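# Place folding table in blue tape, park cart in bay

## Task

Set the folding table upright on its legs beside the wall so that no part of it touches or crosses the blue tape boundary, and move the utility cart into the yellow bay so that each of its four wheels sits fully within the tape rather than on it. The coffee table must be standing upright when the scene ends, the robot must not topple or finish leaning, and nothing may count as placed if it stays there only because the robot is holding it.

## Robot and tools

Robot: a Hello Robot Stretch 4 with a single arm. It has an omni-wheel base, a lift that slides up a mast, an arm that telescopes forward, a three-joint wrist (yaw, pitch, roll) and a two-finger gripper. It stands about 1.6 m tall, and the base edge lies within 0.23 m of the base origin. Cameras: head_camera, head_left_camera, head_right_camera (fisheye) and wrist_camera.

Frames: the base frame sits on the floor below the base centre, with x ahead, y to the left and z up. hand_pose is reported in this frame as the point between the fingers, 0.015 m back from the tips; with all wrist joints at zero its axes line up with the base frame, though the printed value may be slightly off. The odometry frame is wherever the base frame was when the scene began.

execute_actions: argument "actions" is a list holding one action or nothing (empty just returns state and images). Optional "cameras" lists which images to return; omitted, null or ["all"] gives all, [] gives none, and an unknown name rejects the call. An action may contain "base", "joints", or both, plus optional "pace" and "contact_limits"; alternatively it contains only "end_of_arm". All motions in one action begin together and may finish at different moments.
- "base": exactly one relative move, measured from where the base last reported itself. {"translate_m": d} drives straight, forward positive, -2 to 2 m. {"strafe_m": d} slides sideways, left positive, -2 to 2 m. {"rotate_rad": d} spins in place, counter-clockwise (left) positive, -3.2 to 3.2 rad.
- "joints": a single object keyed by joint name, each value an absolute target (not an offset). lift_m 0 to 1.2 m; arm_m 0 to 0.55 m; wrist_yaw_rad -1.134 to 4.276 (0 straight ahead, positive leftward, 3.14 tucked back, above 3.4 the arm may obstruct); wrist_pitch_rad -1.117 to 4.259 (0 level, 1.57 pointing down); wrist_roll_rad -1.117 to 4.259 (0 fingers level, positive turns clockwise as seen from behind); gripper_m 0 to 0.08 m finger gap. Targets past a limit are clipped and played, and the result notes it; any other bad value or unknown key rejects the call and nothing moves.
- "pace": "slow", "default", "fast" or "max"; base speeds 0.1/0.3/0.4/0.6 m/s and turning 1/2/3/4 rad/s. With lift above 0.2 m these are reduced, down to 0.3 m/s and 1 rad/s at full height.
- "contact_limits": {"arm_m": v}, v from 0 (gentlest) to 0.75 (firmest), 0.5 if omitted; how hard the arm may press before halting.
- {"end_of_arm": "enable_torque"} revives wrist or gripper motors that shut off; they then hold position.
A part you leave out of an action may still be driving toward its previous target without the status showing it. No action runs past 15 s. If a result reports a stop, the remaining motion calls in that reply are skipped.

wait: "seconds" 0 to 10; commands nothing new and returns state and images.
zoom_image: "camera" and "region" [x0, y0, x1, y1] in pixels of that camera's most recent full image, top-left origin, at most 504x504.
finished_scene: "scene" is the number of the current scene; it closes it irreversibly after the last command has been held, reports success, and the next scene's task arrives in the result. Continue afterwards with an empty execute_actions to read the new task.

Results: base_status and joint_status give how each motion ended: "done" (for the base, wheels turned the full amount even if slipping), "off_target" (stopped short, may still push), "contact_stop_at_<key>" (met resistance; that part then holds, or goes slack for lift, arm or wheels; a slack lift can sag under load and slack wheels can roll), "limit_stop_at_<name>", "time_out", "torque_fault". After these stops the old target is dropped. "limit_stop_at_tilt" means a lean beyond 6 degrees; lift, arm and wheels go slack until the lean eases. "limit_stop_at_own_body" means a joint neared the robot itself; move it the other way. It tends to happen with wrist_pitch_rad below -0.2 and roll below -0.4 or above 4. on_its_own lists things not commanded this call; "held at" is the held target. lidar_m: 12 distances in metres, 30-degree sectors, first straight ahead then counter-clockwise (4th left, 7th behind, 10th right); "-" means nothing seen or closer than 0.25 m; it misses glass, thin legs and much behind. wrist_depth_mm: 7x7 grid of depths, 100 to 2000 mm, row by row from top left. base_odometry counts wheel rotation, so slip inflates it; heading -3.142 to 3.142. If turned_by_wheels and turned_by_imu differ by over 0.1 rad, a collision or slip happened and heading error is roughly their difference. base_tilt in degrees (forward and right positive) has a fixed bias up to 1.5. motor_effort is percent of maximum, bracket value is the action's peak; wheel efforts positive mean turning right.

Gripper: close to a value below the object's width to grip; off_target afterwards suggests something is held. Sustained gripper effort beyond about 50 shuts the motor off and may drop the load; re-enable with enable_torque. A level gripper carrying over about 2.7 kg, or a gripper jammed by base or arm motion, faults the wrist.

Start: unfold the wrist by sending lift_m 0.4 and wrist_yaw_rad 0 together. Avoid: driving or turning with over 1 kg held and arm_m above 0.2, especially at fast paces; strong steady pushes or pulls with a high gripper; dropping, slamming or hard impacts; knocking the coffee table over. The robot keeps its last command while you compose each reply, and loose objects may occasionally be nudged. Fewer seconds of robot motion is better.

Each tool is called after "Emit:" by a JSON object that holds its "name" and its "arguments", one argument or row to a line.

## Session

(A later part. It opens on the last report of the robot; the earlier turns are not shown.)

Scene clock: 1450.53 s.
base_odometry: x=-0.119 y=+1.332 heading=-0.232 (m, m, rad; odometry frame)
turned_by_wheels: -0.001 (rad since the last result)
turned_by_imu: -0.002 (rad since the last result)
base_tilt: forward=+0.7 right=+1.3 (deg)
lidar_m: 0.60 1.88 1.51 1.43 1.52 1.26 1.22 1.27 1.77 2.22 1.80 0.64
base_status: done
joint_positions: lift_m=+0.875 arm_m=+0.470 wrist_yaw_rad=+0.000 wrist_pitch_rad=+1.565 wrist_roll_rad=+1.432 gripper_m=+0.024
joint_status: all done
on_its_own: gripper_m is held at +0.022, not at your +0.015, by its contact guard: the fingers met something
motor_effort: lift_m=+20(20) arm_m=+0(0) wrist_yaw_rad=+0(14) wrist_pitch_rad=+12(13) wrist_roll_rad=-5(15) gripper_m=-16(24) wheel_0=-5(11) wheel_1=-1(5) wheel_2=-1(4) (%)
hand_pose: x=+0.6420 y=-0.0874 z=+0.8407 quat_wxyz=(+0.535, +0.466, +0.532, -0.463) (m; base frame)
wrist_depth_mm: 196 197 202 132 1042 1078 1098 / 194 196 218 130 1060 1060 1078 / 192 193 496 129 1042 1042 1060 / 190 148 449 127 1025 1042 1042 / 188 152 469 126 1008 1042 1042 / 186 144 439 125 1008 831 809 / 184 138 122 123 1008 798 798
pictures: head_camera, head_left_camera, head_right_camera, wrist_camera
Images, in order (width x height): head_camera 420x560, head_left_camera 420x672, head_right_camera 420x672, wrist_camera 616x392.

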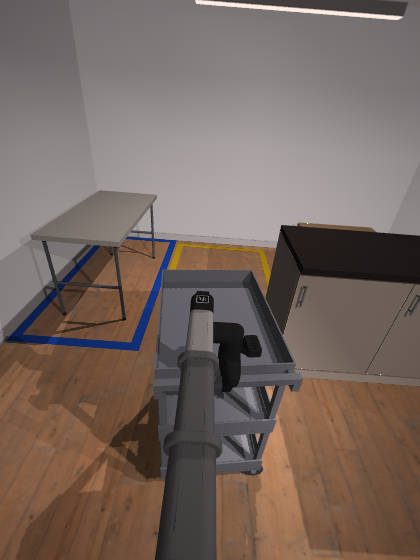

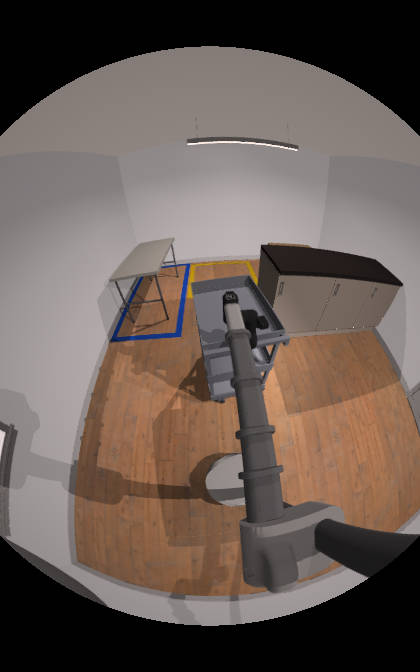

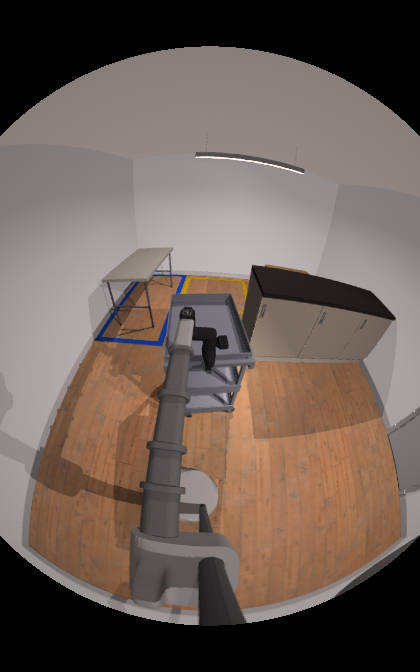

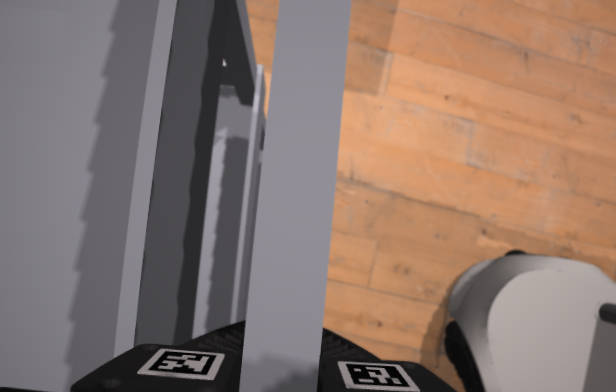

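Emit:
{"name": "execute_actions", "arguments": {
  "actions": [
    {"base":{"translate_m":0.15},"pace":"slow"}
  ],
  "cameras": ["wrist_camera","head_camera"]
}}

Emit:
{"name": "execute_actions", "arguments": {
  "actions": [
    {"base":{"translate_m":0.12},"pace":"slow"}
  ],
  "cameras": ["wrist_camera","head_camera"]
}}

Scene clock: 1457.50 s.
base_odometry: x=+0.027 y=+1.297 heading=-0.231 (m, m, rad; odometry frame)
turned_by_wheels: +0.001 (rad since the last result)
turned_by_imu: +0.000 (rad since the last result)
base_tilt: forward=+0.7 right=+1.3 (deg)
lidar_m: 0.57 1.76 1.49 1.42 1.52 1.44 1.34 1.43 1.97 2.23 1.58 0.65
base_status: done
joint_positions: lift_m=+0.875 arm_m=+0.470 wrist_yaw_rad=+0.001 wrist_pitch_rad=+1.574 wrist_roll_rad=+1.427 gripper_m=+0.025
joint_status: not commanded
on_its_own: gripper_m is held at +0.022, not at your +0.015, by its contact guard: the fingers met something
motor_effort: lift_m=+20(20) arm_m=+0(0) wrist_yaw_rad=-4(11) wrist_pitch_rad=-10(22) wrist_roll_rad=+9(8) gripper_m=-18(18) wheel_0=+6(9) wheel_1=+3(4) wheel_2=-2(8) (%)
hand_pose: x=+0.6403 y=-0.0874 z=+0.8407 quat_wxyz=(+0.534, +0.462, +0.536, -0.463) (m; base frame)
wrist_depth_mm: 193 195 216 130 1060 1078 1078 / 192 149 377 129 1060 1060 1078 / 190 153 455 128 1025 1060 1078 / 188 156 484 127 1042 1042 1078 / 187 143 504 125 1025 1025 1060 / 185 145 439 125 1025 809 809 / 183 139 122 123 991 798 809
pictures: head_camera, wrist_camera
Images, in order (width x height): head_camera 420x560, wrist_camera 616x392.

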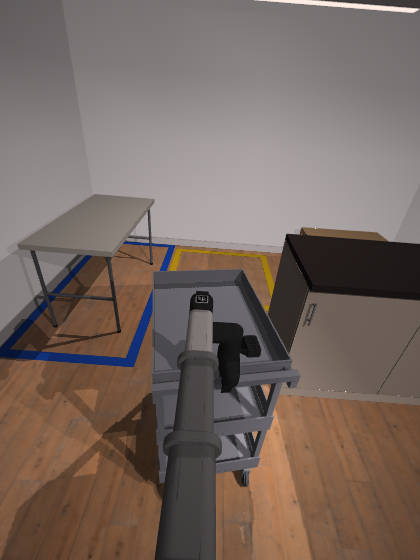

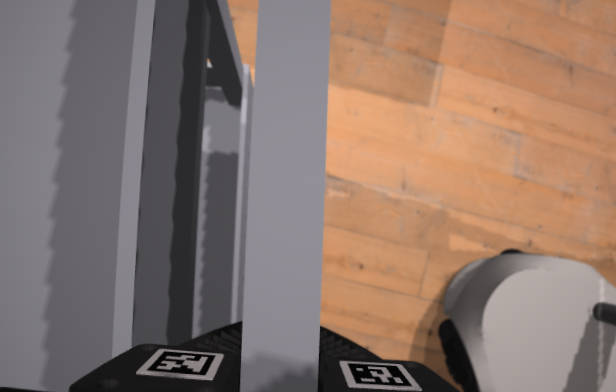

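Scene clock: 1459.97 s.
base_odometry: x=+0.144 y=+1.270 heading=-0.230 (m, m, rad; odometry frame)
turned_by_wheels: +0.001 (rad since the last result)
turned_by_imu: +0.001 (rad since the last result)
base_tilt: forward=+0.7 right=+1.3 (deg)
lidar_m: 0.57 1.63 1.50 1.44 1.53 1.56 1.49 1.53 2.18 2.23 1.41 0.65
base_status: done
joint_positions: lift_m=+0.875 arm_m=+0.470 wrist_yaw_rad=+0.003 wrist_pitch_rad=+1.573 wrist_roll_rad=+1.425 gripper_m=+0.026
joint_status: not commanded
on_its_own: gripper_m is held at +0.022, not at your +0.015, by its contact guard: the fingers met something; wrist_roll_rad is at rest, and its effort (+15) is outside its rest range (-13 to +13)
motor_effort: lift_m=+20(20) arm_m=+0(0) wrist_yaw_rad=-12(11) wrist_pitch_rad=-10(18) wrist_roll_rad=+15(14) gripper_m=-25(25) wheel_0=+6(9) wheel_1=+4(8) wheel_2=+1(5) (%)
hand_pose: x=+0.6407 y=-0.0874 z=+0.8407 quat_wxyz=(+0.535, +0.461, +0.536, -0.462) (m; base frame)
wrist_depth_mm: 193 153 296 131 1060 1078 1098 / 191 154 364 129 1042 1060 1078 / 190 153 452 128 1042 1060 1078 / 188 152 508 127 1042 1042 1060 / 186 151 508 126 1008 1025 1042 / 185 149 504 124 1008 820 809 / 183 141 122 123 991 798 809
pictures: head_camera, wrist_camera
Images, in order (width x height): head_camera 420x560, wrist_camera 616x392.

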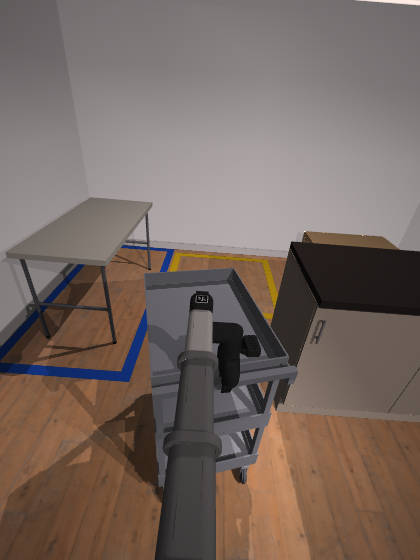

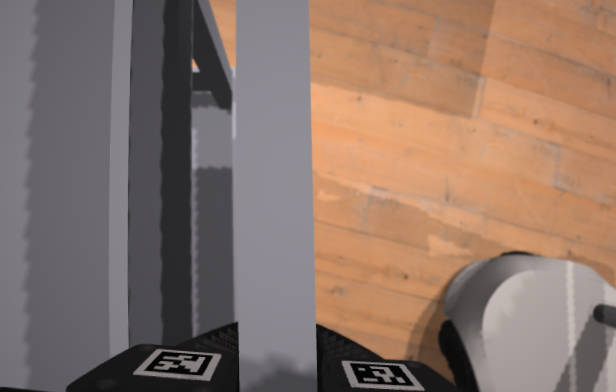

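Emit:
{"name": "execute_actions", "arguments": {
  "actions": [
    {"base":{"strafe_m":0.07},"joints":{"wrist_roll_rad":1.45},"pace":"slow"}
  ],
  "cameras": []
}}

Emit:
{"name": "execute_actions", "arguments": {
  "actions": [
    {"base":{"strafe_m":0.07},"joints":{"wrist_roll_rad":1.55},"pace":"slow"}
  ]
}}

Scene clock: 1466.60 s.
base_odometry: x=+0.160 y=+1.338 heading=-0.231 (m, m, rad; odometry frame)
turned_by_wheels: +0.000 (rad since the last result)
turned_by_imu: -0.002 (rad since the last result)
base_tilt: forward=+0.7 right=+1.3 (deg)
lidar_m: 0.59 1.61 1.44 1.38 1.43 1.54 1.48 1.55 2.17 2.29 1.42 0.65
base_status: done
joint_positions: lift_m=+0.875 arm_m=+0.470 wrist_yaw_rad=+0.001 wrist_pitch_rad=+1.567 wrist_roll_rad=+1.449 gripper_m=+0.025
joint_status: all done
on_its_own: gripper_m is held at +0.022, not at your +0.015, by its contact guard: the fingers met something
motor_effort: lift_m=+20(20) arm_m=+0(0) wrist_yaw_rad=-4(13) wrist_pitch_rad=+9(6) wrist_roll_rad=+4(20) gripper_m=-19(27) wheel_0=-5(11) wheel_1=+1(6) wheel_2=-1(1) (%)
hand_pose: x=+0.6418 y=-0.0874 z=+0.8407 quat_wxyz=(+0.531, +0.469, +0.529, -0.467) (m; base frame)
wrist_depth_mm: 195 196 289 131 1078 1078 1118 / 194 195 216 130 1060 1060 1078 / 191 152 452 128 1025 1060 1060 / 190 156 459 127 1025 1042 1060 / 187 143 480 126 1008 1025 1042 / 186 145 208 125 1025 820 798 / 184 139 122 123 991 809 809
pictures: none
No camera images: the call's "cameras" was empty. Leave "cameras" out to get every camera's image.

Scene clock: 1468.43 s.
base_odometry: x=+0.176 y=+1.406 heading=-0.231 (m, m, rad; odometry frame)
turned_by_wheels: +0.000 (rad since the last result)
turned_by_imu: -0.001 (rad since the last result)
base_tilt: forward=+0.7 right=+1.3 (deg)
lidar_m: 0.60 1.59 1.37 1.29 1.37 1.55 1.49 1.57 2.16 2.39 1.42 0.64
base_status: done
joint_positions: lift_m=+0.875 arm_m=+0.470 wrist_yaw_rad=+0.002 wrist_pitch_rad=+1.565 wrist_roll_rad=+1.549 gripper_m=+0.025
joint_status: all done
on_its_own: gripper_m is held at +0.022, not at your +0.015, by its contact guard: the fingers met something
motor_effort: lift_m=+20(20) arm_m=+0(1) wrist_yaw_rad=-7(20) wrist_pitch_rad=+15(14) wrist_roll_rad=+2(23) gripper_m=-19(27) wheel_0=-3(7) wheel_1=-1(6) wheel_2=+1(1) (%)
hand_pose: x=+0.6423 y=-0.0874 z=+0.8407 quat_wxyz=(+0.507, +0.495, +0.504, -0.493) (m; base frame)
wrist_depth_mm: 196 197 307 131 1078 1078 1098 / 194 195 213 130 1042 1060 1078 / 191 151 452 129 1042 1060 1060 / 190 154 452 127 1025 1025 1042 / 188 143 469 126 1008 917 820 / 186 145 208 125 1025 831 809 / 184 139 122 123 991 891 798
pictures: head_camera, head_left_camera, head_right_camera, wrist_camera
Images, in order (width x height): head_camera 420x560, head_left_camera 420x672, head_right_camera 420x672, wrist_camera 616x392.

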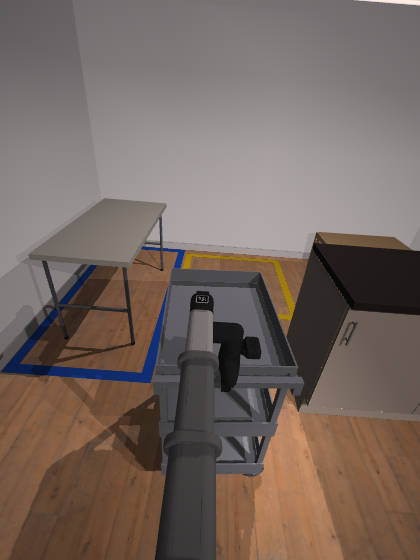

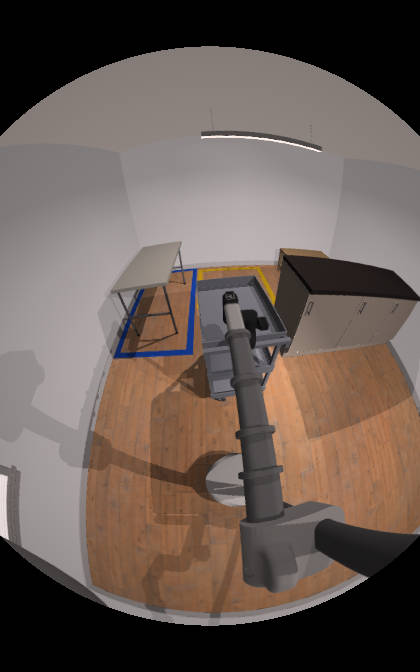

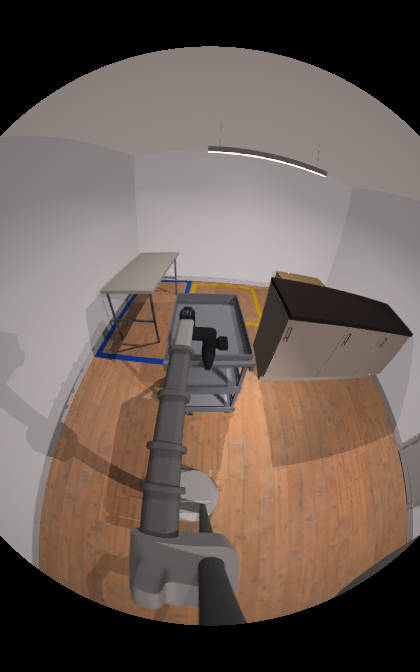

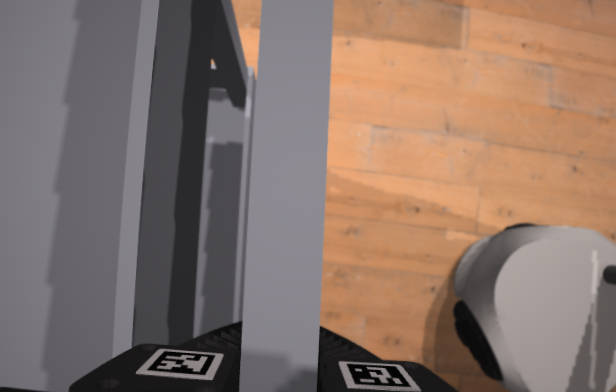

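Emit:
{"name": "execute_actions", "arguments": {
  "actions": [
    {"base":{"strafe_m":0.06},"joints":{"wrist_roll_rad":1.64},"pace":"slow"}
  ],
  "cameras": []
}}

Emit:
{"name": "execute_actions", "arguments": {
  "actions": [
    {"base":{"translate_m":0.15},"pace":"slow"}
  ],
  "cameras": ["wrist_camera","head_camera"]
}}

Scene clock: 1477.63 s.
base_odometry: x=+0.190 y=+1.464 heading=-0.231 (m, m, rad; odometry frame)
turned_by_wheels: +0.000 (rad since the last result)
turned_by_imu: -0.001 (rad since the last result)
base_tilt: forward=+0.7 right=+1.3 (deg)
lidar_m: 0.63 1.59 1.28 1.23 1.27 1.56 1.49 1.55 2.15 2.44 1.44 0.64
base_status: done
joint_positions: lift_m=+0.875 arm_m=+0.470 wrist_yaw_rad=+0.002 wrist_pitch_rad=+1.565 wrist_roll_rad=+1.639 gripper_m=+0.025
joint_status: all done
on_its_own: gripper_m is held at +0.022, not at your +0.015, by its contact guard: the fingers met something
motor_effort: lift_m=+20(20) arm_m=+0(0) wrist_yaw_rad=-9(20) wrist_pitch_rad=+13(18) wrist_roll_rad=+3(18) gripper_m=-20(25) wheel_0=-3(8) wheel_1=-1(8) wheel_2=+2(4) (%)
hand_pose: x=+0.6422 y=-0.0874 z=+0.8407 quat_wxyz=(+0.485, +0.518, +0.482, -0.515) (m; base frame)
wrist_depth_mm: 196 197 289 131 1078 1078 1098 / 194 195 215 130 1060 1060 1078 / 191 152 455 129 1025 1060 1078 / 190 155 452 127 1025 1042 1060 / 188 143 477 126 1008 878 820 / 186 145 208 125 1025 854 809 / 184 139 122 123 976 1008 798
pictures: none
No camera images: the call's "cameras" was empty. Leave "cameras" out to get every camera's image.

Scene clock: 1480.43 s.
base_odometry: x=+0.336 y=+1.430 heading=-0.230 (m, m, rad; odometry frame)
turned_by_wheels: +0.001 (rad since the last result)
turned_by_imu: +0.001 (rad since the last result)
base_tilt: forward=+0.7 right=+1.3 (deg)
lidar_m: 0.57 1.43 1.28 1.24 1.31 1.70 1.62 1.69 2.38 2.45 1.22 0.64
base_status: done
joint_positions: lift_m=+0.875 arm_m=+0.470 wrist_yaw_rad=+0.004 wrist_pitch_rad=+1.573 wrist_roll_rad=+1.635 gripper_m=+0.026
joint_status: not commanded
on_its_own: gripper_m is held at +0.022, not at your +0.015, by its contact guard: the fingers met something; wrist_roll_rad is at rest, and its effort (+16) is outside its rest range (-13 to +13)
motor_effort: lift_m=+20(20) arm_m=+0(0) wrist_yaw_rad=-12(12) wrist_pitch_rad=-11(28) wrist_roll_rad=+16(16) gripper_m=-28(28) wheel_0=+9(7) wheel_1=+5(8) wheel_2=+1(13) (%)
hand_pose: x=+0.6407 y=-0.0874 z=+0.8407 quat_wxyz=(+0.484, +0.514, +0.485, -0.515) (m; base frame)
wrist_depth_mm: 194 147 208 1025 1060 1078 1098 / 192 146 205 1008 1060 1078 1078 / 190 144 202 1008 1060 1060 1060 / 188 142 200 127 1042 1042 1042 / 187 140 508 125 1025 854 820 / 185 150 504 124 1025 831 809 / 183 141 122 123 1008 1025 798
pictures: head_camera, wrist_camera
Images, in order (width x height): head_camera 420x560, wrist_camera 616x392.

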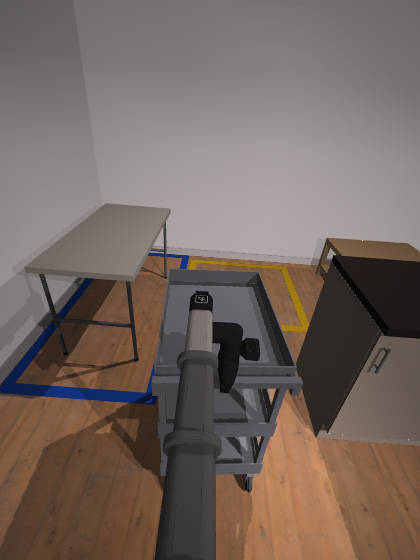

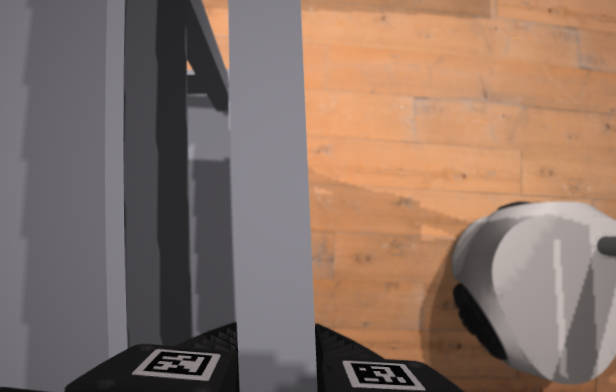

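Emit:
{"name": "execute_actions", "arguments": {
  "actions": [
    {"joints":{"gripper_m":0.045,"wrist_roll_rad":1.5}}
  ],
  "cameras": []
}}

Emit:
{"name": "execute_actions", "arguments": {
  "actions": [
    {"base":{"strafe_m":0.05},"pace":"slow"}
  ],
  "cameras": []
}}

Emit:
{"name": "execute_actions", "arguments": {
  "actions": [
    {"joints":{"gripper_m":0.017}}
  ],
  "cameras": []
}}

Emit:
{"name": "execute_actions", "arguments": {
  "actions": [
    {"base":{"strafe_m":0.08},"joints":{"wrist_roll_rad":1.64},"pace":"slow"}
  ]
}}

Scene clock: 1489.07 s.
base_odometry: x=+0.336 y=+1.430 heading=-0.231 (m, m, rad; odometry frame)
turned_by_wheels: -0.001 (rad since the last result)
turned_by_imu: -0.002 (rad since the last result)
base_tilt: forward=+0.7 right=+1.3 (deg)
lidar_m: 0.59 1.43 1.25 1.25 1.29 1.72 1.64 1.70 2.37 2.45 1.22 0.65
base_status: not commanded
joint_positions: lift_m=+0.875 arm_m=+0.470 wrist_yaw_rad=+0.000 wrist_pitch_rad=+1.570 wrist_roll_rad=+1.501 gripper_m=+0.045
joint_status: all done
motor_effort: lift_m=+20(20) arm_m=+1(0) wrist_yaw_rad=-3(11) wrist_pitch_rad=-1(9) wrist_roll_rad=-1(9) gripper_m=+2(27) wheel_0=+2(9) wheel_1=+0(5) wheel_2=+0(1) (%)
hand_pose: x=+0.6409 y=-0.0874 z=+0.8407 quat_wxyz=(+0.517, +0.482, +0.517, -0.482) (m; base frame)
wrist_depth_mm: 195 196 208 132 1060 1078 1098 / 193 195 370 130 1060 1060 1078 / 191 192 512 128 1025 1060 1078 / 190 148 452 128 1025 1060 1060 / 187 152 492 126 1025 1008 820 / 186 156 439 125 1008 820 809 / 183 108 123 124 132 798 798
pictures: none
No camera images: the call's "cameras" was empty. Leave "cameras" out to get every camera's image.

Scene clock: 1490.67 s.
base_odometry: x=+0.347 y=+1.479 heading=-0.231 (m, m, rad; odometry frame)
turned_by_wheels: +0.000 (rad since the last result)
turned_by_imu: -0.001 (rad since the last result)
base_tilt: forward=+0.7 right=+1.3 (deg)
lidar_m: 0.58 1.43 1.26 1.18 1.25 1.71 1.61 1.69 2.37 2.50 1.19 0.63
base_status: done
joint_positions: lift_m=+0.875 arm_m=+0.470 wrist_yaw_rad=+0.000 wrist_pitch_rad=+1.570 wrist_roll_rad=+1.501 gripper_m=+0.045
joint_status: not commanded
motor_effort: lift_m=+20(20) arm_m=+0(0) wrist_yaw_rad=-3(3) wrist_pitch_rad=-2(2) wrist_roll_rad=-1(1) gripper_m=+2(3) wheel_0=-3(7) wheel_1=+1(7) wheel_2=+0(2) (%)
hand_pose: x=+0.6409 y=-0.0874 z=+0.8407 quat_wxyz=(+0.517, +0.482, +0.517, -0.482) (m; base frame)
wrist_depth_mm: 195 197 193 132 1042 1078 1118 / 193 195 208 131 1042 1060 1098 / 191 193 477 129 1042 1078 1078 / 190 191 452 128 1042 1042 1060 / 188 189 508 126 1008 1008 831 / 186 147 496 125 1008 809 809 / 183 108 138 124 132 798 820
pictures: none
No camera images: the call's "cameras" was empty. Leave "cameras" out to get every camera's image.

Scene clock: 1491.63 s.
base_odometry: x=+0.347 y=+1.479 heading=-0.231 (m, m, rad; odometry frame)
turned_by_wheels: +0.000 (rad since the last result)
turned_by_imu: +0.000 (rad since the last result)
base_tilt: forward=+0.7 right=+1.3 (deg)
lidar_m: 0.60 1.44 1.23 1.17 1.24 1.71 1.64 1.72 2.38 2.48 1.21 0.64
base_status: not commanded
joint_positions: lift_m=+0.875 arm_m=+0.470 wrist_yaw_rad=-0.002 wrist_pitch_rad=+1.571 wrist_roll_rad=+1.501 gripper_m=+0.023
joint_status: gripper_m off_target (ended at +0.023, target +0.017)
on_its_own: gripper_m is held at +0.019, not at your +0.017, by its contact guard: the fingers met something
motor_effort: lift_m=+20(20) arm_m=+0(0) wrist_yaw_rad=+4(7) wrist_pitch_rad=-6(20) wrist_roll_rad=-1(1) gripper_m=-35(35) wheel_0=-2(3) wheel_1=+1(1) wheel_2=-2(2) (%)
hand_pose: x=+0.6406 y=-0.0874 z=+0.8407 quat_wxyz=(+0.517, +0.483, +0.517, -0.483) (m; base frame)
wrist_depth_mm: 195 196 213 132 1060 1078 1098 / 193 195 473 130 1042 1078 1078 / 191 193 517 129 1042 1042 1078 / 189 149 452 128 1025 1042 1060 / 187 154 500 126 1008 960 820 / 186 144 439 125 991 820 809 / 184 138 122 123 991 820 809
pictures: none
No camera images: the call's "cameras" was empty. Leave "cameras" out to get every camera's image.

Scene clock: 1493.57 s.
base_odometry: x=+0.366 y=+1.556 heading=-0.232 (m, m, rad; odometry frame)
turned_by_wheels: -0.001 (rad since the last result)
turned_by_imu: -0.002 (rad since the last result)
base_tilt: forward=+0.7 right=+1.3 (deg)
lidar_m: 0.62 1.42 1.15 1.10 1.16 1.58 1.63 1.69 2.36 2.57 1.21 0.62
base_status: done
joint_positions: lift_m=+0.875 arm_m=+0.470 wrist_yaw_rad=+0.002 wrist_pitch_rad=+1.565 wrist_roll_rad=+1.640 gripper_m=+0.024
joint_status: all done
on_its_own: gripper_m is held at +0.019, not at your +0.017, by its contact guard: the fingers met something
motor_effort: lift_m=+20(20) arm_m=+0(0) wrist_yaw_rad=-6(26) wrist_pitch_rad=+14(15) wrist_roll_rad=+1(30) gripper_m=-36(43) wheel_0=-6(9) wheel_1=+0(3) wheel_2=-2(1) (%)
hand_pose: x=+0.6422 y=-0.0874 z=+0.8407 quat_wxyz=(+0.484, +0.518, +0.481, -0.515) (m; base frame)
wrist_depth_mm: 196 198 355 131 1060 1078 1098 / 194 195 480 130 1042 1060 1098 / 191 148 216 129 1042 1042 1060 / 190 151 449 127 1025 1042 1042 / 188 155 477 126 1008 878 831 / 186 144 211 125 991 854 798 / 185 139 122 123 1008 991 809
pictures: head_camera, head_left_camera, head_right_camera, wrist_camera
Images, in order (width x height): head_camera 420x560, head_left_camera 420x672, head_right_camera 420x672, wrist_camera 616x392.

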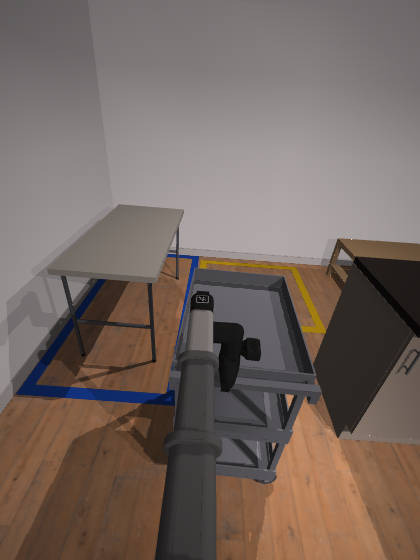

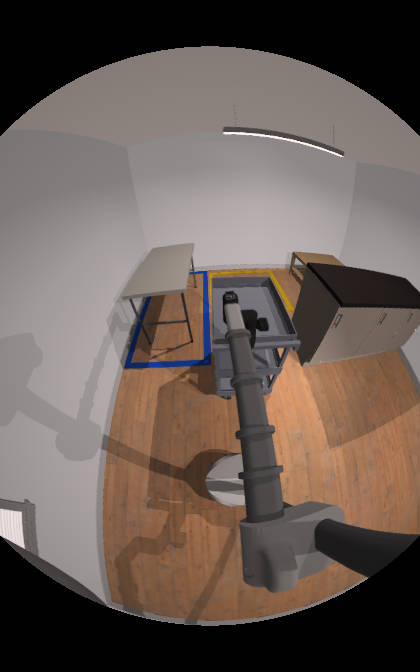

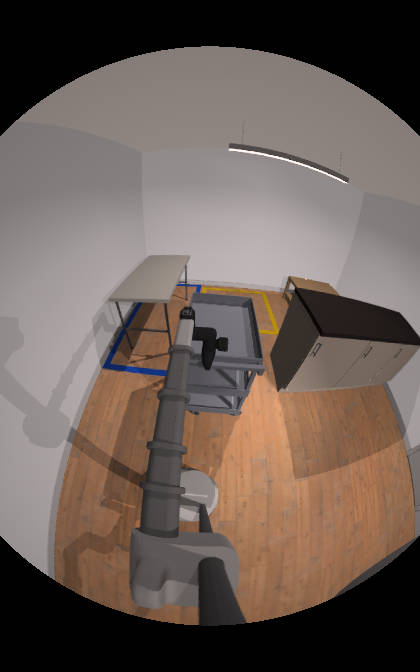

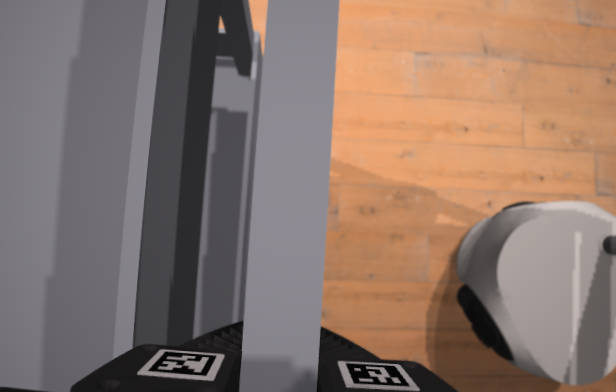

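Emit:
{"name": "execute_actions", "arguments": {
  "actions": [
    {"base":{"translate_m":0.13},"joints":{"wrist_roll_rad":1.67},"pace":"slow"}
  ],
  "cameras": ["wrist_camera","head_camera"]
}}

Scene clock: 1501.63 s.
base_odometry: x=+0.492 y=+1.527 heading=-0.230 (m, m, rad; odometry frame)
turned_by_wheels: +0.001 (rad since the last result)
turned_by_imu: +0.001 (rad since the last result)
base_tilt: forward=+0.7 right=+1.3 (deg)
lidar_m: 0.62 1.29 1.15 1.10 1.17 1.63 1.76 1.82 2.57 2.57 1.08 0.65
base_status: done
joint_positions: lift_m=+0.875 arm_m=+0.470 wrist_yaw_rad=+0.007 wrist_pitch_rad=+1.573 wrist_roll_rad=+1.662 gripper_m=+0.024
joint_status: all done
on_its_own: gripper_m is held at +0.019, not at your +0.017, by its contact guard: the fingers met something; wrist_yaw_rad is at rest, and its effort (-20) is outside its rest range (-13 to +13); wrist_roll_rad is at rest, and its effort (+24) is outside its rest range (-13 to +13)
motor_effort: lift_m=+20(20) arm_m=+0(0) wrist_yaw_rad=-20(20) wrist_pitch_rad=-7(21) wrist_roll_rad=+24(19) gripper_m=-41(41) wheel_0=+11(11) wheel_1=+5(1) wheel_2=+2(8) (%)
hand_pose: x=+0.6410 y=-0.0874 z=+0.8407 quat_wxyz=(+0.478, +0.520, +0.479, -0.521) (m; base frame)
wrist_depth_mm: 194 150 218 131 1060 1098 1098 / 192 150 469 130 1042 1060 1098 / 190 151 517 129 1042 1060 1078 / 189 150 512 127 1025 1042 842 / 187 150 512 126 1025 842 820 / 185 148 508 125 1025 842 809 / 183 134 122 123 1008 1025 809
pictures: head_camera, wrist_camera
Images, in order (width x height): head_camera 420x560, wrist_camera 616x392.

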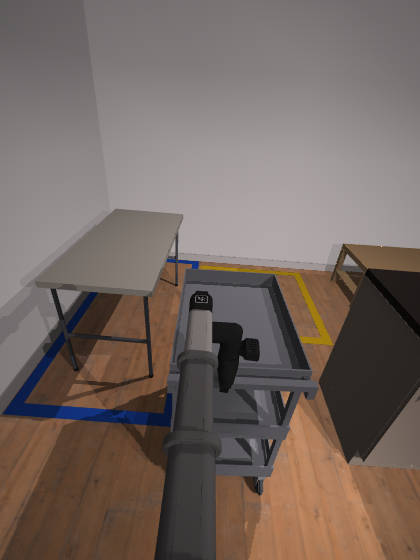

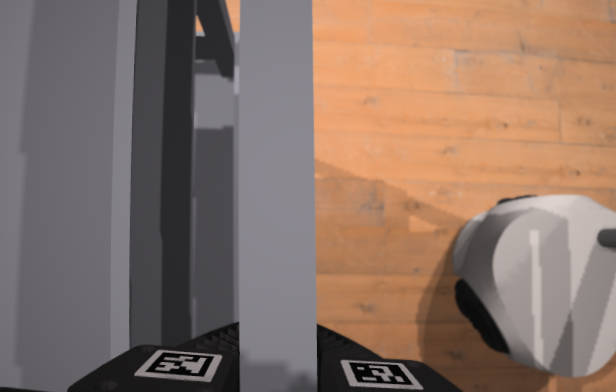

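Emit:
{"name": "execute_actions", "arguments": {
  "actions": [
    {"base":{"translate_m":-0.25},"joints":{"wrist_roll_rad":1.57},"pace":"slow"}
  ],
  "cameras": []
}}

Emit:
{"name": "execute_actions", "arguments": {
  "actions": [
    {"base":{"strafe_m":0.1},"joints":{"wrist_roll_rad":1.72},"pace":"slow"}
  ],
  "cameras": ["head_camera"]
}}

Emit:
{"name": "execute_actions", "arguments": {
  "actions": [
    {"base":{"translate_m":0.15},"joints":{"wrist_roll_rad":1.75},"pace":"slow"}
  ],
  "cameras": ["wrist_camera","head_camera"]
}}

Scene clock: 1514.10 s.
base_odometry: x=+0.249 y=+1.584 heading=-0.229 (m, m, rad; odometry frame)
turned_by_wheels: +0.001 (rad since the last result)
turned_by_imu: +0.001 (rad since the last result)
base_tilt: forward=+0.7 right=+1.3 (deg)
lidar_m: 0.60 1.54 1.15 1.11 1.14 1.58 1.51 1.57 2.22 2.56 1.39 0.64
base_status: done
joint_positions: lift_m=+0.875 arm_m=+0.470 wrist_yaw_rad=+0.010 wrist_pitch_rad=+1.563 wrist_roll_rad=+1.563 gripper_m=+0.024
joint_status: all done
on_its_own: gripper_m is held at +0.019, not at your +0.017, by its contact guard: the fingers met something; wrist_yaw_rad is at rest, and its effort (-30) is outside its rest range (-13 to +13); wrist_roll_rad is at rest, and its effort (+20) is outside its rest range (-13 to +13)
motor_effort: lift_m=+20(20) arm_m=+0(0) wrist_yaw_rad=-30(31) wrist_pitch_rad=+18(29) wrist_roll_rad=+20(26) gripper_m=-36(41) wheel_0=+3(13) wheel_1=+1(9) wheel_2=+10(9) (%)
hand_pose: x=+0.6434 y=-0.0874 z=+0.8407 quat_wxyz=(+0.506, +0.497, +0.502, -0.494) (m; base frame)
wrist_depth_mm: 195 151 221 131 1042 1078 1078 / 193 154 459 129 1042 1078 1060 / 191 157 459 128 1042 1042 1060 / 190 144 205 127 1025 1042 1060 / 187 145 208 125 1025 917 820 / 186 146 208 124 1008 831 809 / 185 133 122 123 991 931 788
pictures: none
No camera images: the call's "cameras" was empty. Leave "cameras" out to get every camera's image.

Scene clock: 1516.23 s.
torque_fault: gripper_m switched itself off since the last result.
base_odometry: x=+0.272 y=+1.681 heading=-0.229 (m, m, rad; odometry frame)
turned_by_wheels: +0.000 (rad since the last result)
turned_by_imu: -0.001 (rad since the last result)
base_tilt: forward=+0.7 right=+1.3 (deg)
lidar_m: 0.63 1.41 1.05 1.01 1.03 1.52 1.50 1.57 2.19 2.66 1.38 0.63
base_status: done
joint_positions: lift_m=+0.875 arm_m=+0.470 wrist_yaw_rad=+0.000 wrist_pitch_rad=+1.569 wrist_roll_rad=+1.719 gripper_m=+0.042
joint_status: all done
on_its_own: gripper_m is off since a torque_fault, until you send "end_of_arm": "enable_torque" (your +0.017 is given up)
motor_effort: lift_m=+20(20) arm_m=+0(0) wrist_yaw_rad=-2(42) wrist_pitch_rad=+2(21) wrist_roll_rad=+4(44) gripper_m=+0(52) wheel_0=-1(6) wheel_1=+1(12) wheel_2=+1(9) (%)
hand_pose: x=+0.6412 y=-0.0874 z=+0.8407 quat_wxyz=(+0.462, +0.536, +0.461, -0.535) (m; base frame)
wrist_depth_mm: 195 157 131 1042 1060 1098 1098 / 194 150 130 1042 1060 1078 1078 / 191 145 128 1025 1042 1060 1078 / 190 151 210 1008 1025 1042 820 / 188 144 200 991 1025 842 809 / 186 147 184 125 991 917 809 / 184 122 123 123 131 1008 1008
pictures: head_camera
Images, in order (width x height): head_camera 420x560.

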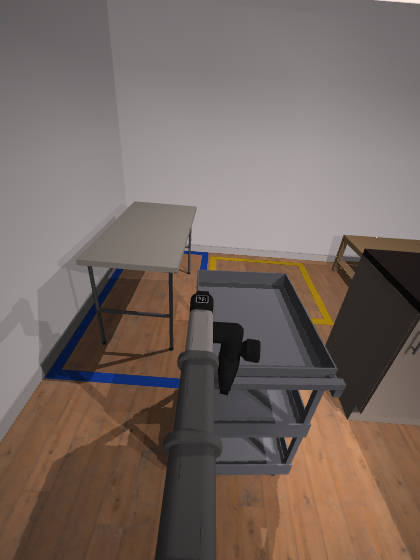

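Scene clock: 1519.03 s.
base_odometry: x=+0.418 y=+1.647 heading=-0.228 (m, m, rad; odometry frame)
turned_by_wheels: +0.001 (rad since the last result)
turned_by_imu: +0.000 (rad since the last result)
base_tilt: forward=+0.7 right=+1.3 (deg)
lidar_m: 0.61 1.41 1.05 0.98 1.06 1.49 1.65 1.73 2.43 2.66 1.24 0.59
base_status: done
joint_positions: lift_m=+0.875 arm_m=+0.470 wrist_yaw_rad=-0.001 wrist_pitch_rad=+1.574 wrist_roll_rad=+1.750 gripper_m=+0.040
joint_status: all done
on_its_own: gripper_m is off since a torque_fault, until you send "end_of_arm": "enable_torque" (your +0.017 is given up)
motor_effort: lift_m=+20(20) arm_m=+0(0) wrist_yaw_rad=+3(11) wrist_pitch_rad=-14(25) wrist_roll_rad=+2(7) gripper_m=+0(0) wheel_0=+7(9) wheel_1=+3(6) wheel_2=+1(7) (%)
hand_pose: x=+0.6400 y=-0.0874 z=+0.8407 quat_wxyz=(+0.452, +0.542, +0.454, -0.544) (m; base frame)
wrist_depth_mm: 195 158 508 132 1078 1078 1098 / 193 157 525 130 1060 1078 1078 / 190 156 517 129 1025 1078 1078 / 189 153 496 127 1008 991 842 / 187 150 469 126 1008 831 820 / 185 147 191 125 1008 931 820 / 183 120 129 123 133 1008 1025
pictures: head_camera, wrist_camera
Images, in order (width x height): head_camera 420x560, wrist_camera 616x392.

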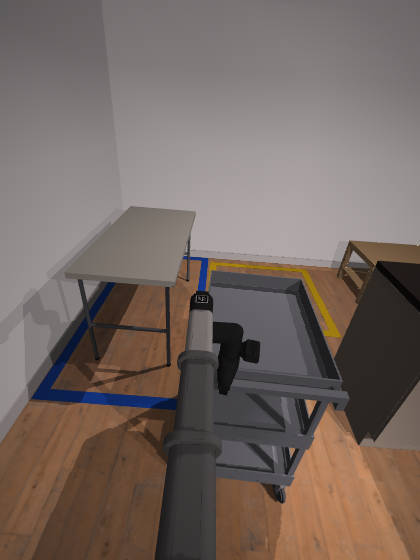

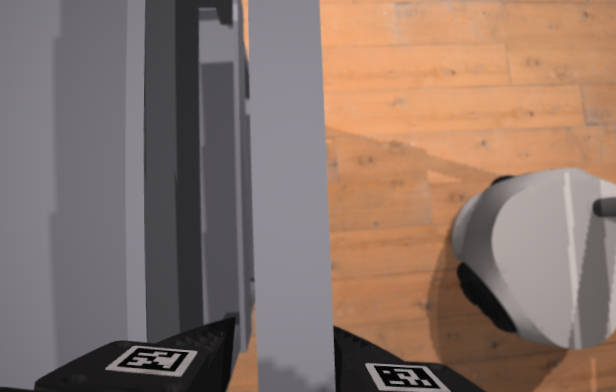

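Emit:
{"name": "execute_actions", "arguments": {
  "actions": [
    {"end_of_arm":"enable_torque"}
  ],
  "cameras": []
}}

Emit:
{"name": "execute_actions", "arguments": {
  "actions": [
    {"base":{"translate_m":0.12},"pace":"slow"}
  ],
  "cameras": ["wrist_camera","head_camera"]
}}

Scene clock: 1524.20 s.
base_odometry: x=+0.418 y=+1.647 heading=-0.228 (m, m, rad; odometry frame)
turned_by_wheels: +0.000 (rad since the last result)
turned_by_imu: -0.001 (rad since the last result)
base_tilt: forward=+0.7 right=+1.3 (deg)
lidar_m: 0.60 1.41 1.04 0.98 1.05 1.47 1.65 1.73 2.40 2.67 1.23 0.62
base_status: not commanded
joint_positions: lift_m=+0.875 arm_m=+0.470 wrist_yaw_rad=-0.001 wrist_pitch_rad=+1.574 wrist_roll_rad=+1.750 gripper_m=+0.040
joint_status: not commanded
end_of_arm: enable_torque: each motor that was off is on again
on_its_own: gripper_m is held at +0.040, not at your +0.017, since a torque_fault
motor_effort: lift_m=+20(20) arm_m=+0(0) wrist_yaw_rad=+3(3) wrist_pitch_rad=-11(13) wrist_roll_rad=+2(1) gripper_m=+0(0) wheel_0=+7(7) wheel_1=+3(3) wheel_2=+0(0) (%)
hand_pose: x=+0.6400 y=-0.0874 z=+0.8407 quat_wxyz=(+0.452, +0.542, +0.454, -0.544) (m; base frame)
wrist_depth_mm: 194 159 517 131 1060 1078 1098 / 193 157 521 130 1060 1060 1098 / 191 156 521 129 1025 1060 1060 / 189 153 496 127 1025 991 842 / 187 151 477 126 1025 842 831 / 185 147 190 125 991 931 809 / 183 121 129 123 132 1008 1042
pictures: none
No camera images: the call's "cameras" was empty. Leave "cameras" out to get every camera's image.

Scene clock: 1526.67 s.
base_odometry: x=+0.534 y=+1.620 heading=-0.228 (m, m, rad; odometry frame)
turned_by_wheels: +0.001 (rad since the last result)
turned_by_imu: +0.001 (rad since the last result)
base_tilt: forward=+0.7 right=+1.3 (deg)
lidar_m: 0.63 1.27 1.04 0.99 1.04 1.50 1.78 1.87 2.62 2.66 1.17 0.60
base_status: done
joint_positions: lift_m=+0.875 arm_m=+0.470 wrist_yaw_rad=-0.001 wrist_pitch_rad=+1.573 wrist_roll_rad=+1.750 gripper_m=+0.040
joint_status: not commanded
on_its_own: gripper_m is held at +0.040, not at your +0.017, since a torque_fault
motor_effort: lift_m=+20(20) arm_m=+0(0) wrist_yaw_rad=+1(6) wrist_pitch_rad=-9(21) wrist_roll_rad=+2(2) gripper_m=+2(2) wheel_0=+6(11) wheel_1=+2(4) wheel_2=+1(5) (%)
hand_pose: x=+0.6404 y=-0.0874 z=+0.8407 quat_wxyz=(+0.453, +0.542, +0.454, -0.543) (m; base frame)
wrist_depth_mm: 195 197 187 132 1060 1078 1098 / 193 195 201 131 1025 1098 1078 / 191 193 215 129 1042 1042 1078 / 188 191 512 128 1025 991 831 / 187 189 442 126 1008 842 831 / 185 187 484 125 991 931 798 / 183 121 158 123 133 1008 1025
pictures: head_camera, wrist_camera
Images, in order (width x height): head_camera 420x560, wrist_camera 616x392.

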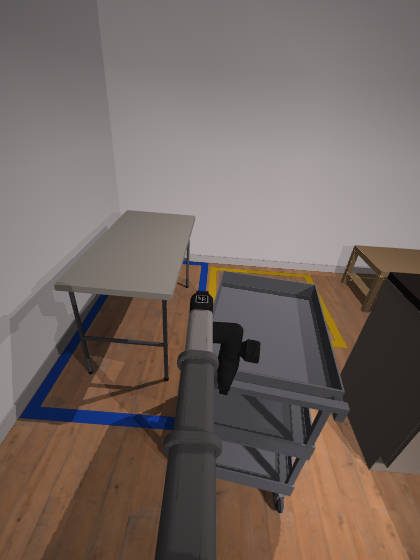

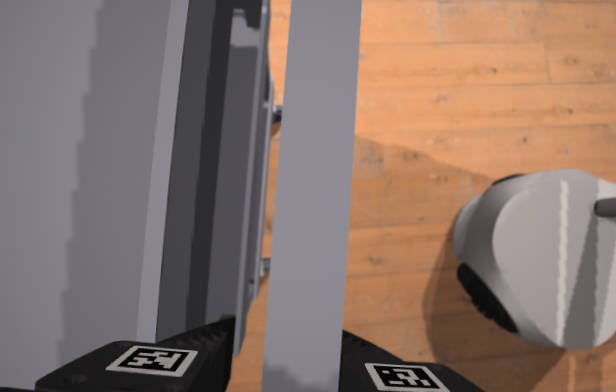

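Emit:
{"name": "execute_actions", "arguments": {
  "actions": [
    {"joints":{"gripper_m":0.06,"lift_m":0.99}}
  ],
  "cameras": []
}}

Emit:
{"name": "execute_actions", "arguments": {
  "actions": [
    {"base":{"strafe_m":-0.15},"joints":{"arm_m":0.5,"wrist_roll_rad":1.8},"pace":"slow"}
  ],
  "cameras": ["wrist_camera","head_camera"]
}}

Scene clock: 1535.07 s.
base_odometry: x=+0.534 y=+1.620 heading=-0.228 (m, m, rad; odometry frame)
turned_by_wheels: +0.000 (rad since the last result)
turned_by_imu: -0.001 (rad since the last result)
base_tilt: forward=+0.7 right=+1.4 (deg)
lidar_m: 0.60 1.28 1.05 0.97 1.06 1.50 1.77 1.86 2.59 2.68 1.15 0.61
base_status: not commanded
joint_positions: lift_m=+0.990 arm_m=+0.470 wrist_yaw_rad=+0.000 wrist_pitch_rad=+1.570 wrist_roll_rad=+1.750 gripper_m=+0.060
joint_status: all done
motor_effort: lift_m=+26(26) arm_m=+0(0) wrist_yaw_rad=+1(2) wrist_pitch_rad=-4(12) wrist_roll_rad=+2(3) gripper_m=+3(8) wheel_0=+3(6) wheel_1=+1(2) wheel_2=+1(1) (%)
hand_pose: x=+0.6409 y=-0.0874 z=+0.9552 quat_wxyz=(+0.453, +0.543, +0.453, -0.543) (m; base frame)
wrist_depth_mm: 309 314 317 585 1182 1182 1229 / 307 312 314 661 1160 1205 1229 / 303 307 310 891 1160 1205 1205 / 300 304 307 1118 1138 1008 946 / 297 303 306 1118 1138 931 946 / 294 297 301 1098 1118 976 931 / - 105 282 1098 133 1138 1160
pictures: none
No camera images: the call's "cameras" was empty. Leave "cameras" out to get every camera's image.

Scene clock: 1537.70 s.
base_odometry: x=+0.501 y=+1.474 heading=-0.228 (m, m, rad; odometry frame)
turned_by_wheels: +0.000 (rad since the last result)
turned_by_imu: +0.000 (rad since the last result)
base_tilt: forward=+0.7 right=+1.4 (deg)
lidar_m: 0.57 1.28 1.17 1.15 1.21 1.71 1.78 1.87 2.59 2.52 1.03 0.57
base_status: done
joint_positions: lift_m=+0.990 arm_m=+0.499 wrist_yaw_rad=+0.000 wrist_pitch_rad=+1.570 wrist_roll_rad=+1.799 gripper_m=+0.060
joint_status: all done
motor_effort: lift_m=+26(26) arm_m=+4(5) wrist_yaw_rad=+0(0) wrist_pitch_rad=-1(2) wrist_roll_rad=+2(4) gripper_m=+2(2) wheel_0=+2(7) wheel_1=-1(4) wheel_2=+1(2) (%)
hand_pose: x=+0.6702 y=-0.0874 z=+0.9552 quat_wxyz=(+0.440, +0.554, +0.440, -0.554) (m; base frame)
wrist_depth_mm: 298 293 291 279 266 1205 1229 / 307 312 317 322 262 1205 1229 / 304 307 312 1160 257 1205 1205 / 301 306 310 1118 252 976 976 / 298 301 306 1138 246 946 931 / 294 298 304 1098 242 1160 931 / - 105 298 1098 134 1118 1138
pictures: head_camera, wrist_camera
Images, in order (width x height): head_camera 420x560, wrist_camera 616x392.

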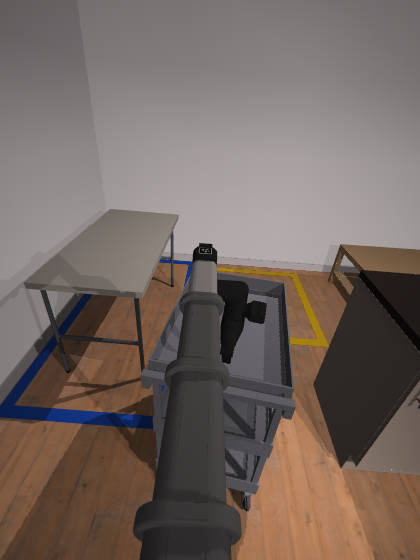

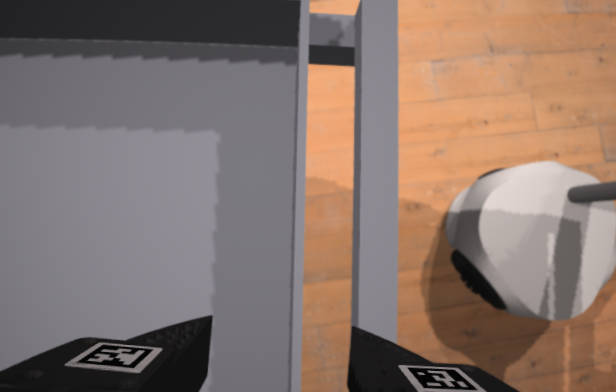

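Emit:
{"name": "execute_actions", "arguments": {
  "actions": [
    {"joints":{"arm_m":0.43}}
  ],
  "cameras": ["wrist_camera"]
}}

Emit:
{"name": "execute_actions", "arguments": {
  "actions": [
    {"joints":{"lift_m":0.875}}
  ],
  "cameras": ["wrist_camera"]
}}

Scene clock: 1543.43 s.
base_odometry: x=+0.501 y=+1.474 heading=-0.228 (m, m, rad; odometry frame)
turned_by_wheels: +0.000 (rad since the last result)
turned_by_imu: -0.001 (rad since the last result)
base_tilt: forward=+0.7 right=+1.3 (deg)
lidar_m: 0.58 1.26 1.20 1.15 1.22 1.72 1.79 1.83 2.59 2.54 1.03 0.57
base_status: not commanded
joint_positions: lift_m=+0.990 arm_m=+0.431 wrist_yaw_rad=+0.000 wrist_pitch_rad=+1.570 wrist_roll_rad=+1.800 gripper_m=+0.060
joint_status: all done
motor_effort: lift_m=+26(26) arm_m=-4(7) wrist_yaw_rad=-2(0) wrist_pitch_rad=-2(3) wrist_roll_rad=+3(3) gripper_m=+2(2) wheel_0=+2(2) wheel_1=-1(1) wheel_2=+1(1) (%)
hand_pose: x=+0.6018 y=-0.0874 z=+0.9552 quat_wxyz=(+0.440, +0.554, +0.439, -0.554) (m; base frame)
wrist_depth_mm: 276 271 274 1160 1205 1182 1229 / 306 310 301 1138 1182 1205 1205 / 304 310 310 1138 1160 1182 1205 / 301 304 309 1138 1138 960 960 / 298 303 304 1118 1138 931 946 / 294 298 300 1098 1138 960 946 / - 105 236 1078 134 1160 1160
pictures: wrist_camera
Images, in order (width x height): wrist_camera 616x392.

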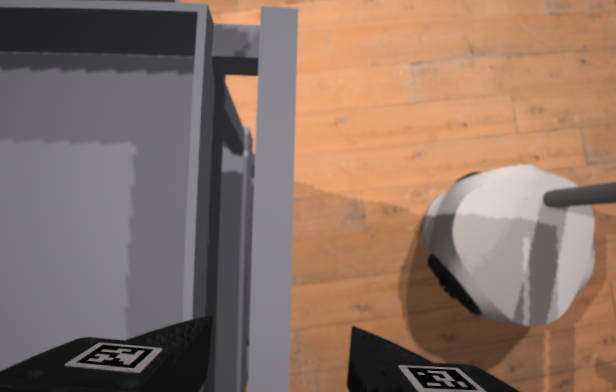

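Scene clock: 1544.97 s.
base_odometry: x=+0.501 y=+1.474 heading=-0.228 (m, m, rad; odometry frame)
turned_by_wheels: +0.000 (rad since the last result)
turned_by_imu: +0.000 (rad since the last result)
base_tilt: forward=+0.7 right=+1.3 (deg)
lidar_m: 0.60 1.28 1.19 1.15 1.21 1.71 1.77 1.86 2.60 2.52 1.03 0.55
base_status: not commanded
joint_positions: lift_m=+0.875 arm_m=+0.431 wrist_yaw_rad=+0.000 wrist_pitch_rad=+1.570 wrist_roll_rad=+1.800 gripper_m=+0.060
joint_status: all done
motor_effort: lift_m=+17(24) arm_m=-4(4) wrist_yaw_rad=-1(1) wrist_pitch_rad=+0(0) wrist_roll_rad=+2(2) gripper_m=+2(2) wheel_0=+2(2) wheel_1=-1(1) wheel_2=+1(1) (%)
hand_pose: x=+0.6018 y=-0.0874 z=+0.8409 quat_wxyz=(+0.440, +0.554, +0.439, -0.554) (m; base frame)
wrist_depth_mm: 196 154 217 1042 1060 1078 1118 / 193 158 196 1025 1042 1060 1078 / 192 145 201 1025 1042 1060 1078 / 190 147 204 1025 1025 842 831 / 188 148 206 1008 1008 809 809 / 186 149 153 991 991 904 809 / - 105 123 976 133 1008 1025
pictures: wrist_camera
Images, in order (width x height): wrist_camera 616x392.

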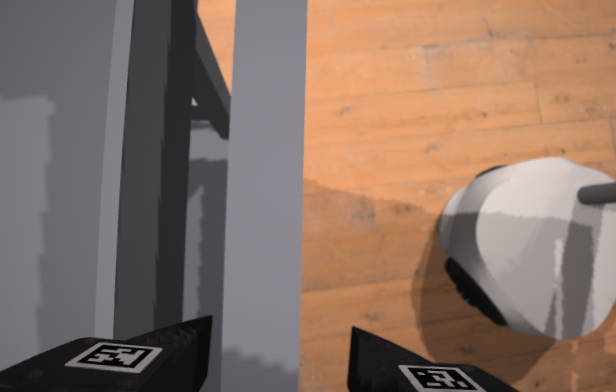

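Emit:
{"name": "execute_actions", "arguments": {
  "actions": [
    {"joints":{"wrist_roll_rad":1.74,"gripper_m":0.021}}
  ],
  "cameras": []
}}

Emit:
{"name": "execute_actions", "arguments": {
  "actions": [
    {"base":{"strafe_m":-0.05},"joints":{"wrist_roll_rad":1.65},"pace":"slow"}
  ],
  "cameras": ["wrist_camera","head_camera"]
}}

Scene clock: 1551.97 s.
base_odometry: x=+0.501 y=+1.474 heading=-0.228 (m, m, rad; odometry frame)
turned_by_wheels: +0.000 (rad since the last result)
turned_by_imu: -0.001 (rad since the last result)
base_tilt: forward=+0.7 right=+1.3 (deg)
lidar_m: 0.59 1.27 1.20 1.15 1.21 1.70 1.79 1.88 2.58 2.54 1.04 0.58
base_status: not commanded
joint_positions: lift_m=+0.875 arm_m=+0.431 wrist_yaw_rad=+0.001 wrist_pitch_rad=+1.568 wrist_roll_rad=+1.740 gripper_m=+0.024
joint_status: gripper_m off_target (ended at +0.024, target +0.021); the others done
motor_effort: lift_m=+19(19) arm_m=-4(4) wrist_yaw_rad=-3(11) wrist_pitch_rad=+4(23) wrist_roll_rad=+1(2) gripper_m=-24(20) wheel_0=+1(3) wheel_1=-1(1) wheel_2=+1(3) (%)
hand_pose: x=+0.6023 y=-0.0874 z=+0.8408 quat_wxyz=(+0.457, +0.541, +0.455, -0.540) (m; base frame)
wrist_depth_mm: 196 198 214 132 1060 1098 1098 / 194 196 304 131 1060 1060 1060 / 193 193 452 129 1042 1078 1098 / 190 150 455 128 1042 960 831 / 188 154 488 126 1008 820 809 / 186 143 436 125 1008 854 798 / 185 138 123 124 991 991 1025
pictures: none
No camera images: the call's "cameras" was empty. Leave "cameras" out to get every camera's image.

Scene clock: 1553.57 s.
base_odometry: x=+0.489 y=+1.426 heading=-0.227 (m, m, rad; odometry frame)
turned_by_wheels: +0.001 (rad since the last result)
turned_by_imu: +0.001 (rad since the last result)
base_tilt: forward=+0.7 right=+1.3 (deg)
lidar_m: 0.55 1.28 1.25 1.20 1.28 1.80 1.78 1.87 2.57 2.50 1.01 0.60
base_status: done
joint_positions: lift_m=+0.875 arm_m=+0.431 wrist_yaw_rad=+0.000 wrist_pitch_rad=+1.568 wrist_roll_rad=+1.651 gripper_m=+0.024
joint_status: all done
motor_effort: lift_m=+19(19) arm_m=-4(4) wrist_yaw_rad=-1(18) wrist_pitch_rad=+4(6) wrist_roll_rad=-1(26) gripper_m=-24(31) wheel_0=+6(8) wheel_1=+1(4) wheel_2=+3(3) (%)
hand_pose: x=+0.6021 y=-0.0874 z=+0.8408 quat_wxyz=(+0.480, +0.520, +0.479, -0.519) (m; base frame)
wrist_depth_mm: 195 198 193 132 1060 1078 1098 / 193 195 211 130 1042 1078 1078 / 192 193 459 129 1025 1042 1060 / 190 191 517 128 1025 1042 1042 / 188 150 484 126 1008 820 820 / 186 155 445 125 991 798 809 / 184 138 122 124 1008 1042 798
pictures: head_camera, wrist_camera
Images, in order (width x height): head_camera 420x560, wrist_camera 616x392.

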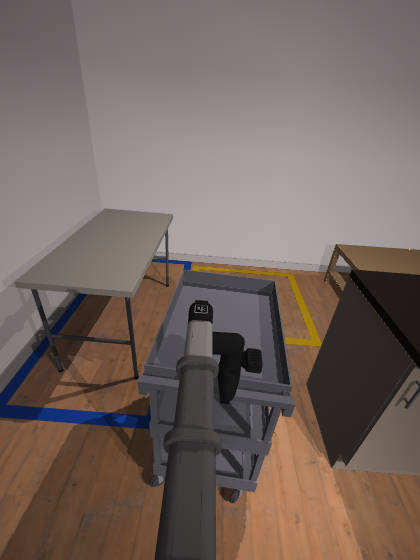

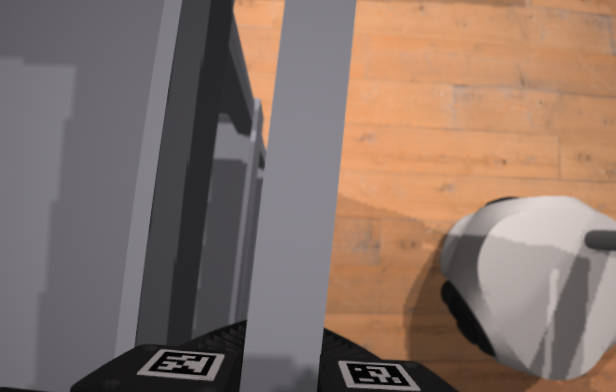

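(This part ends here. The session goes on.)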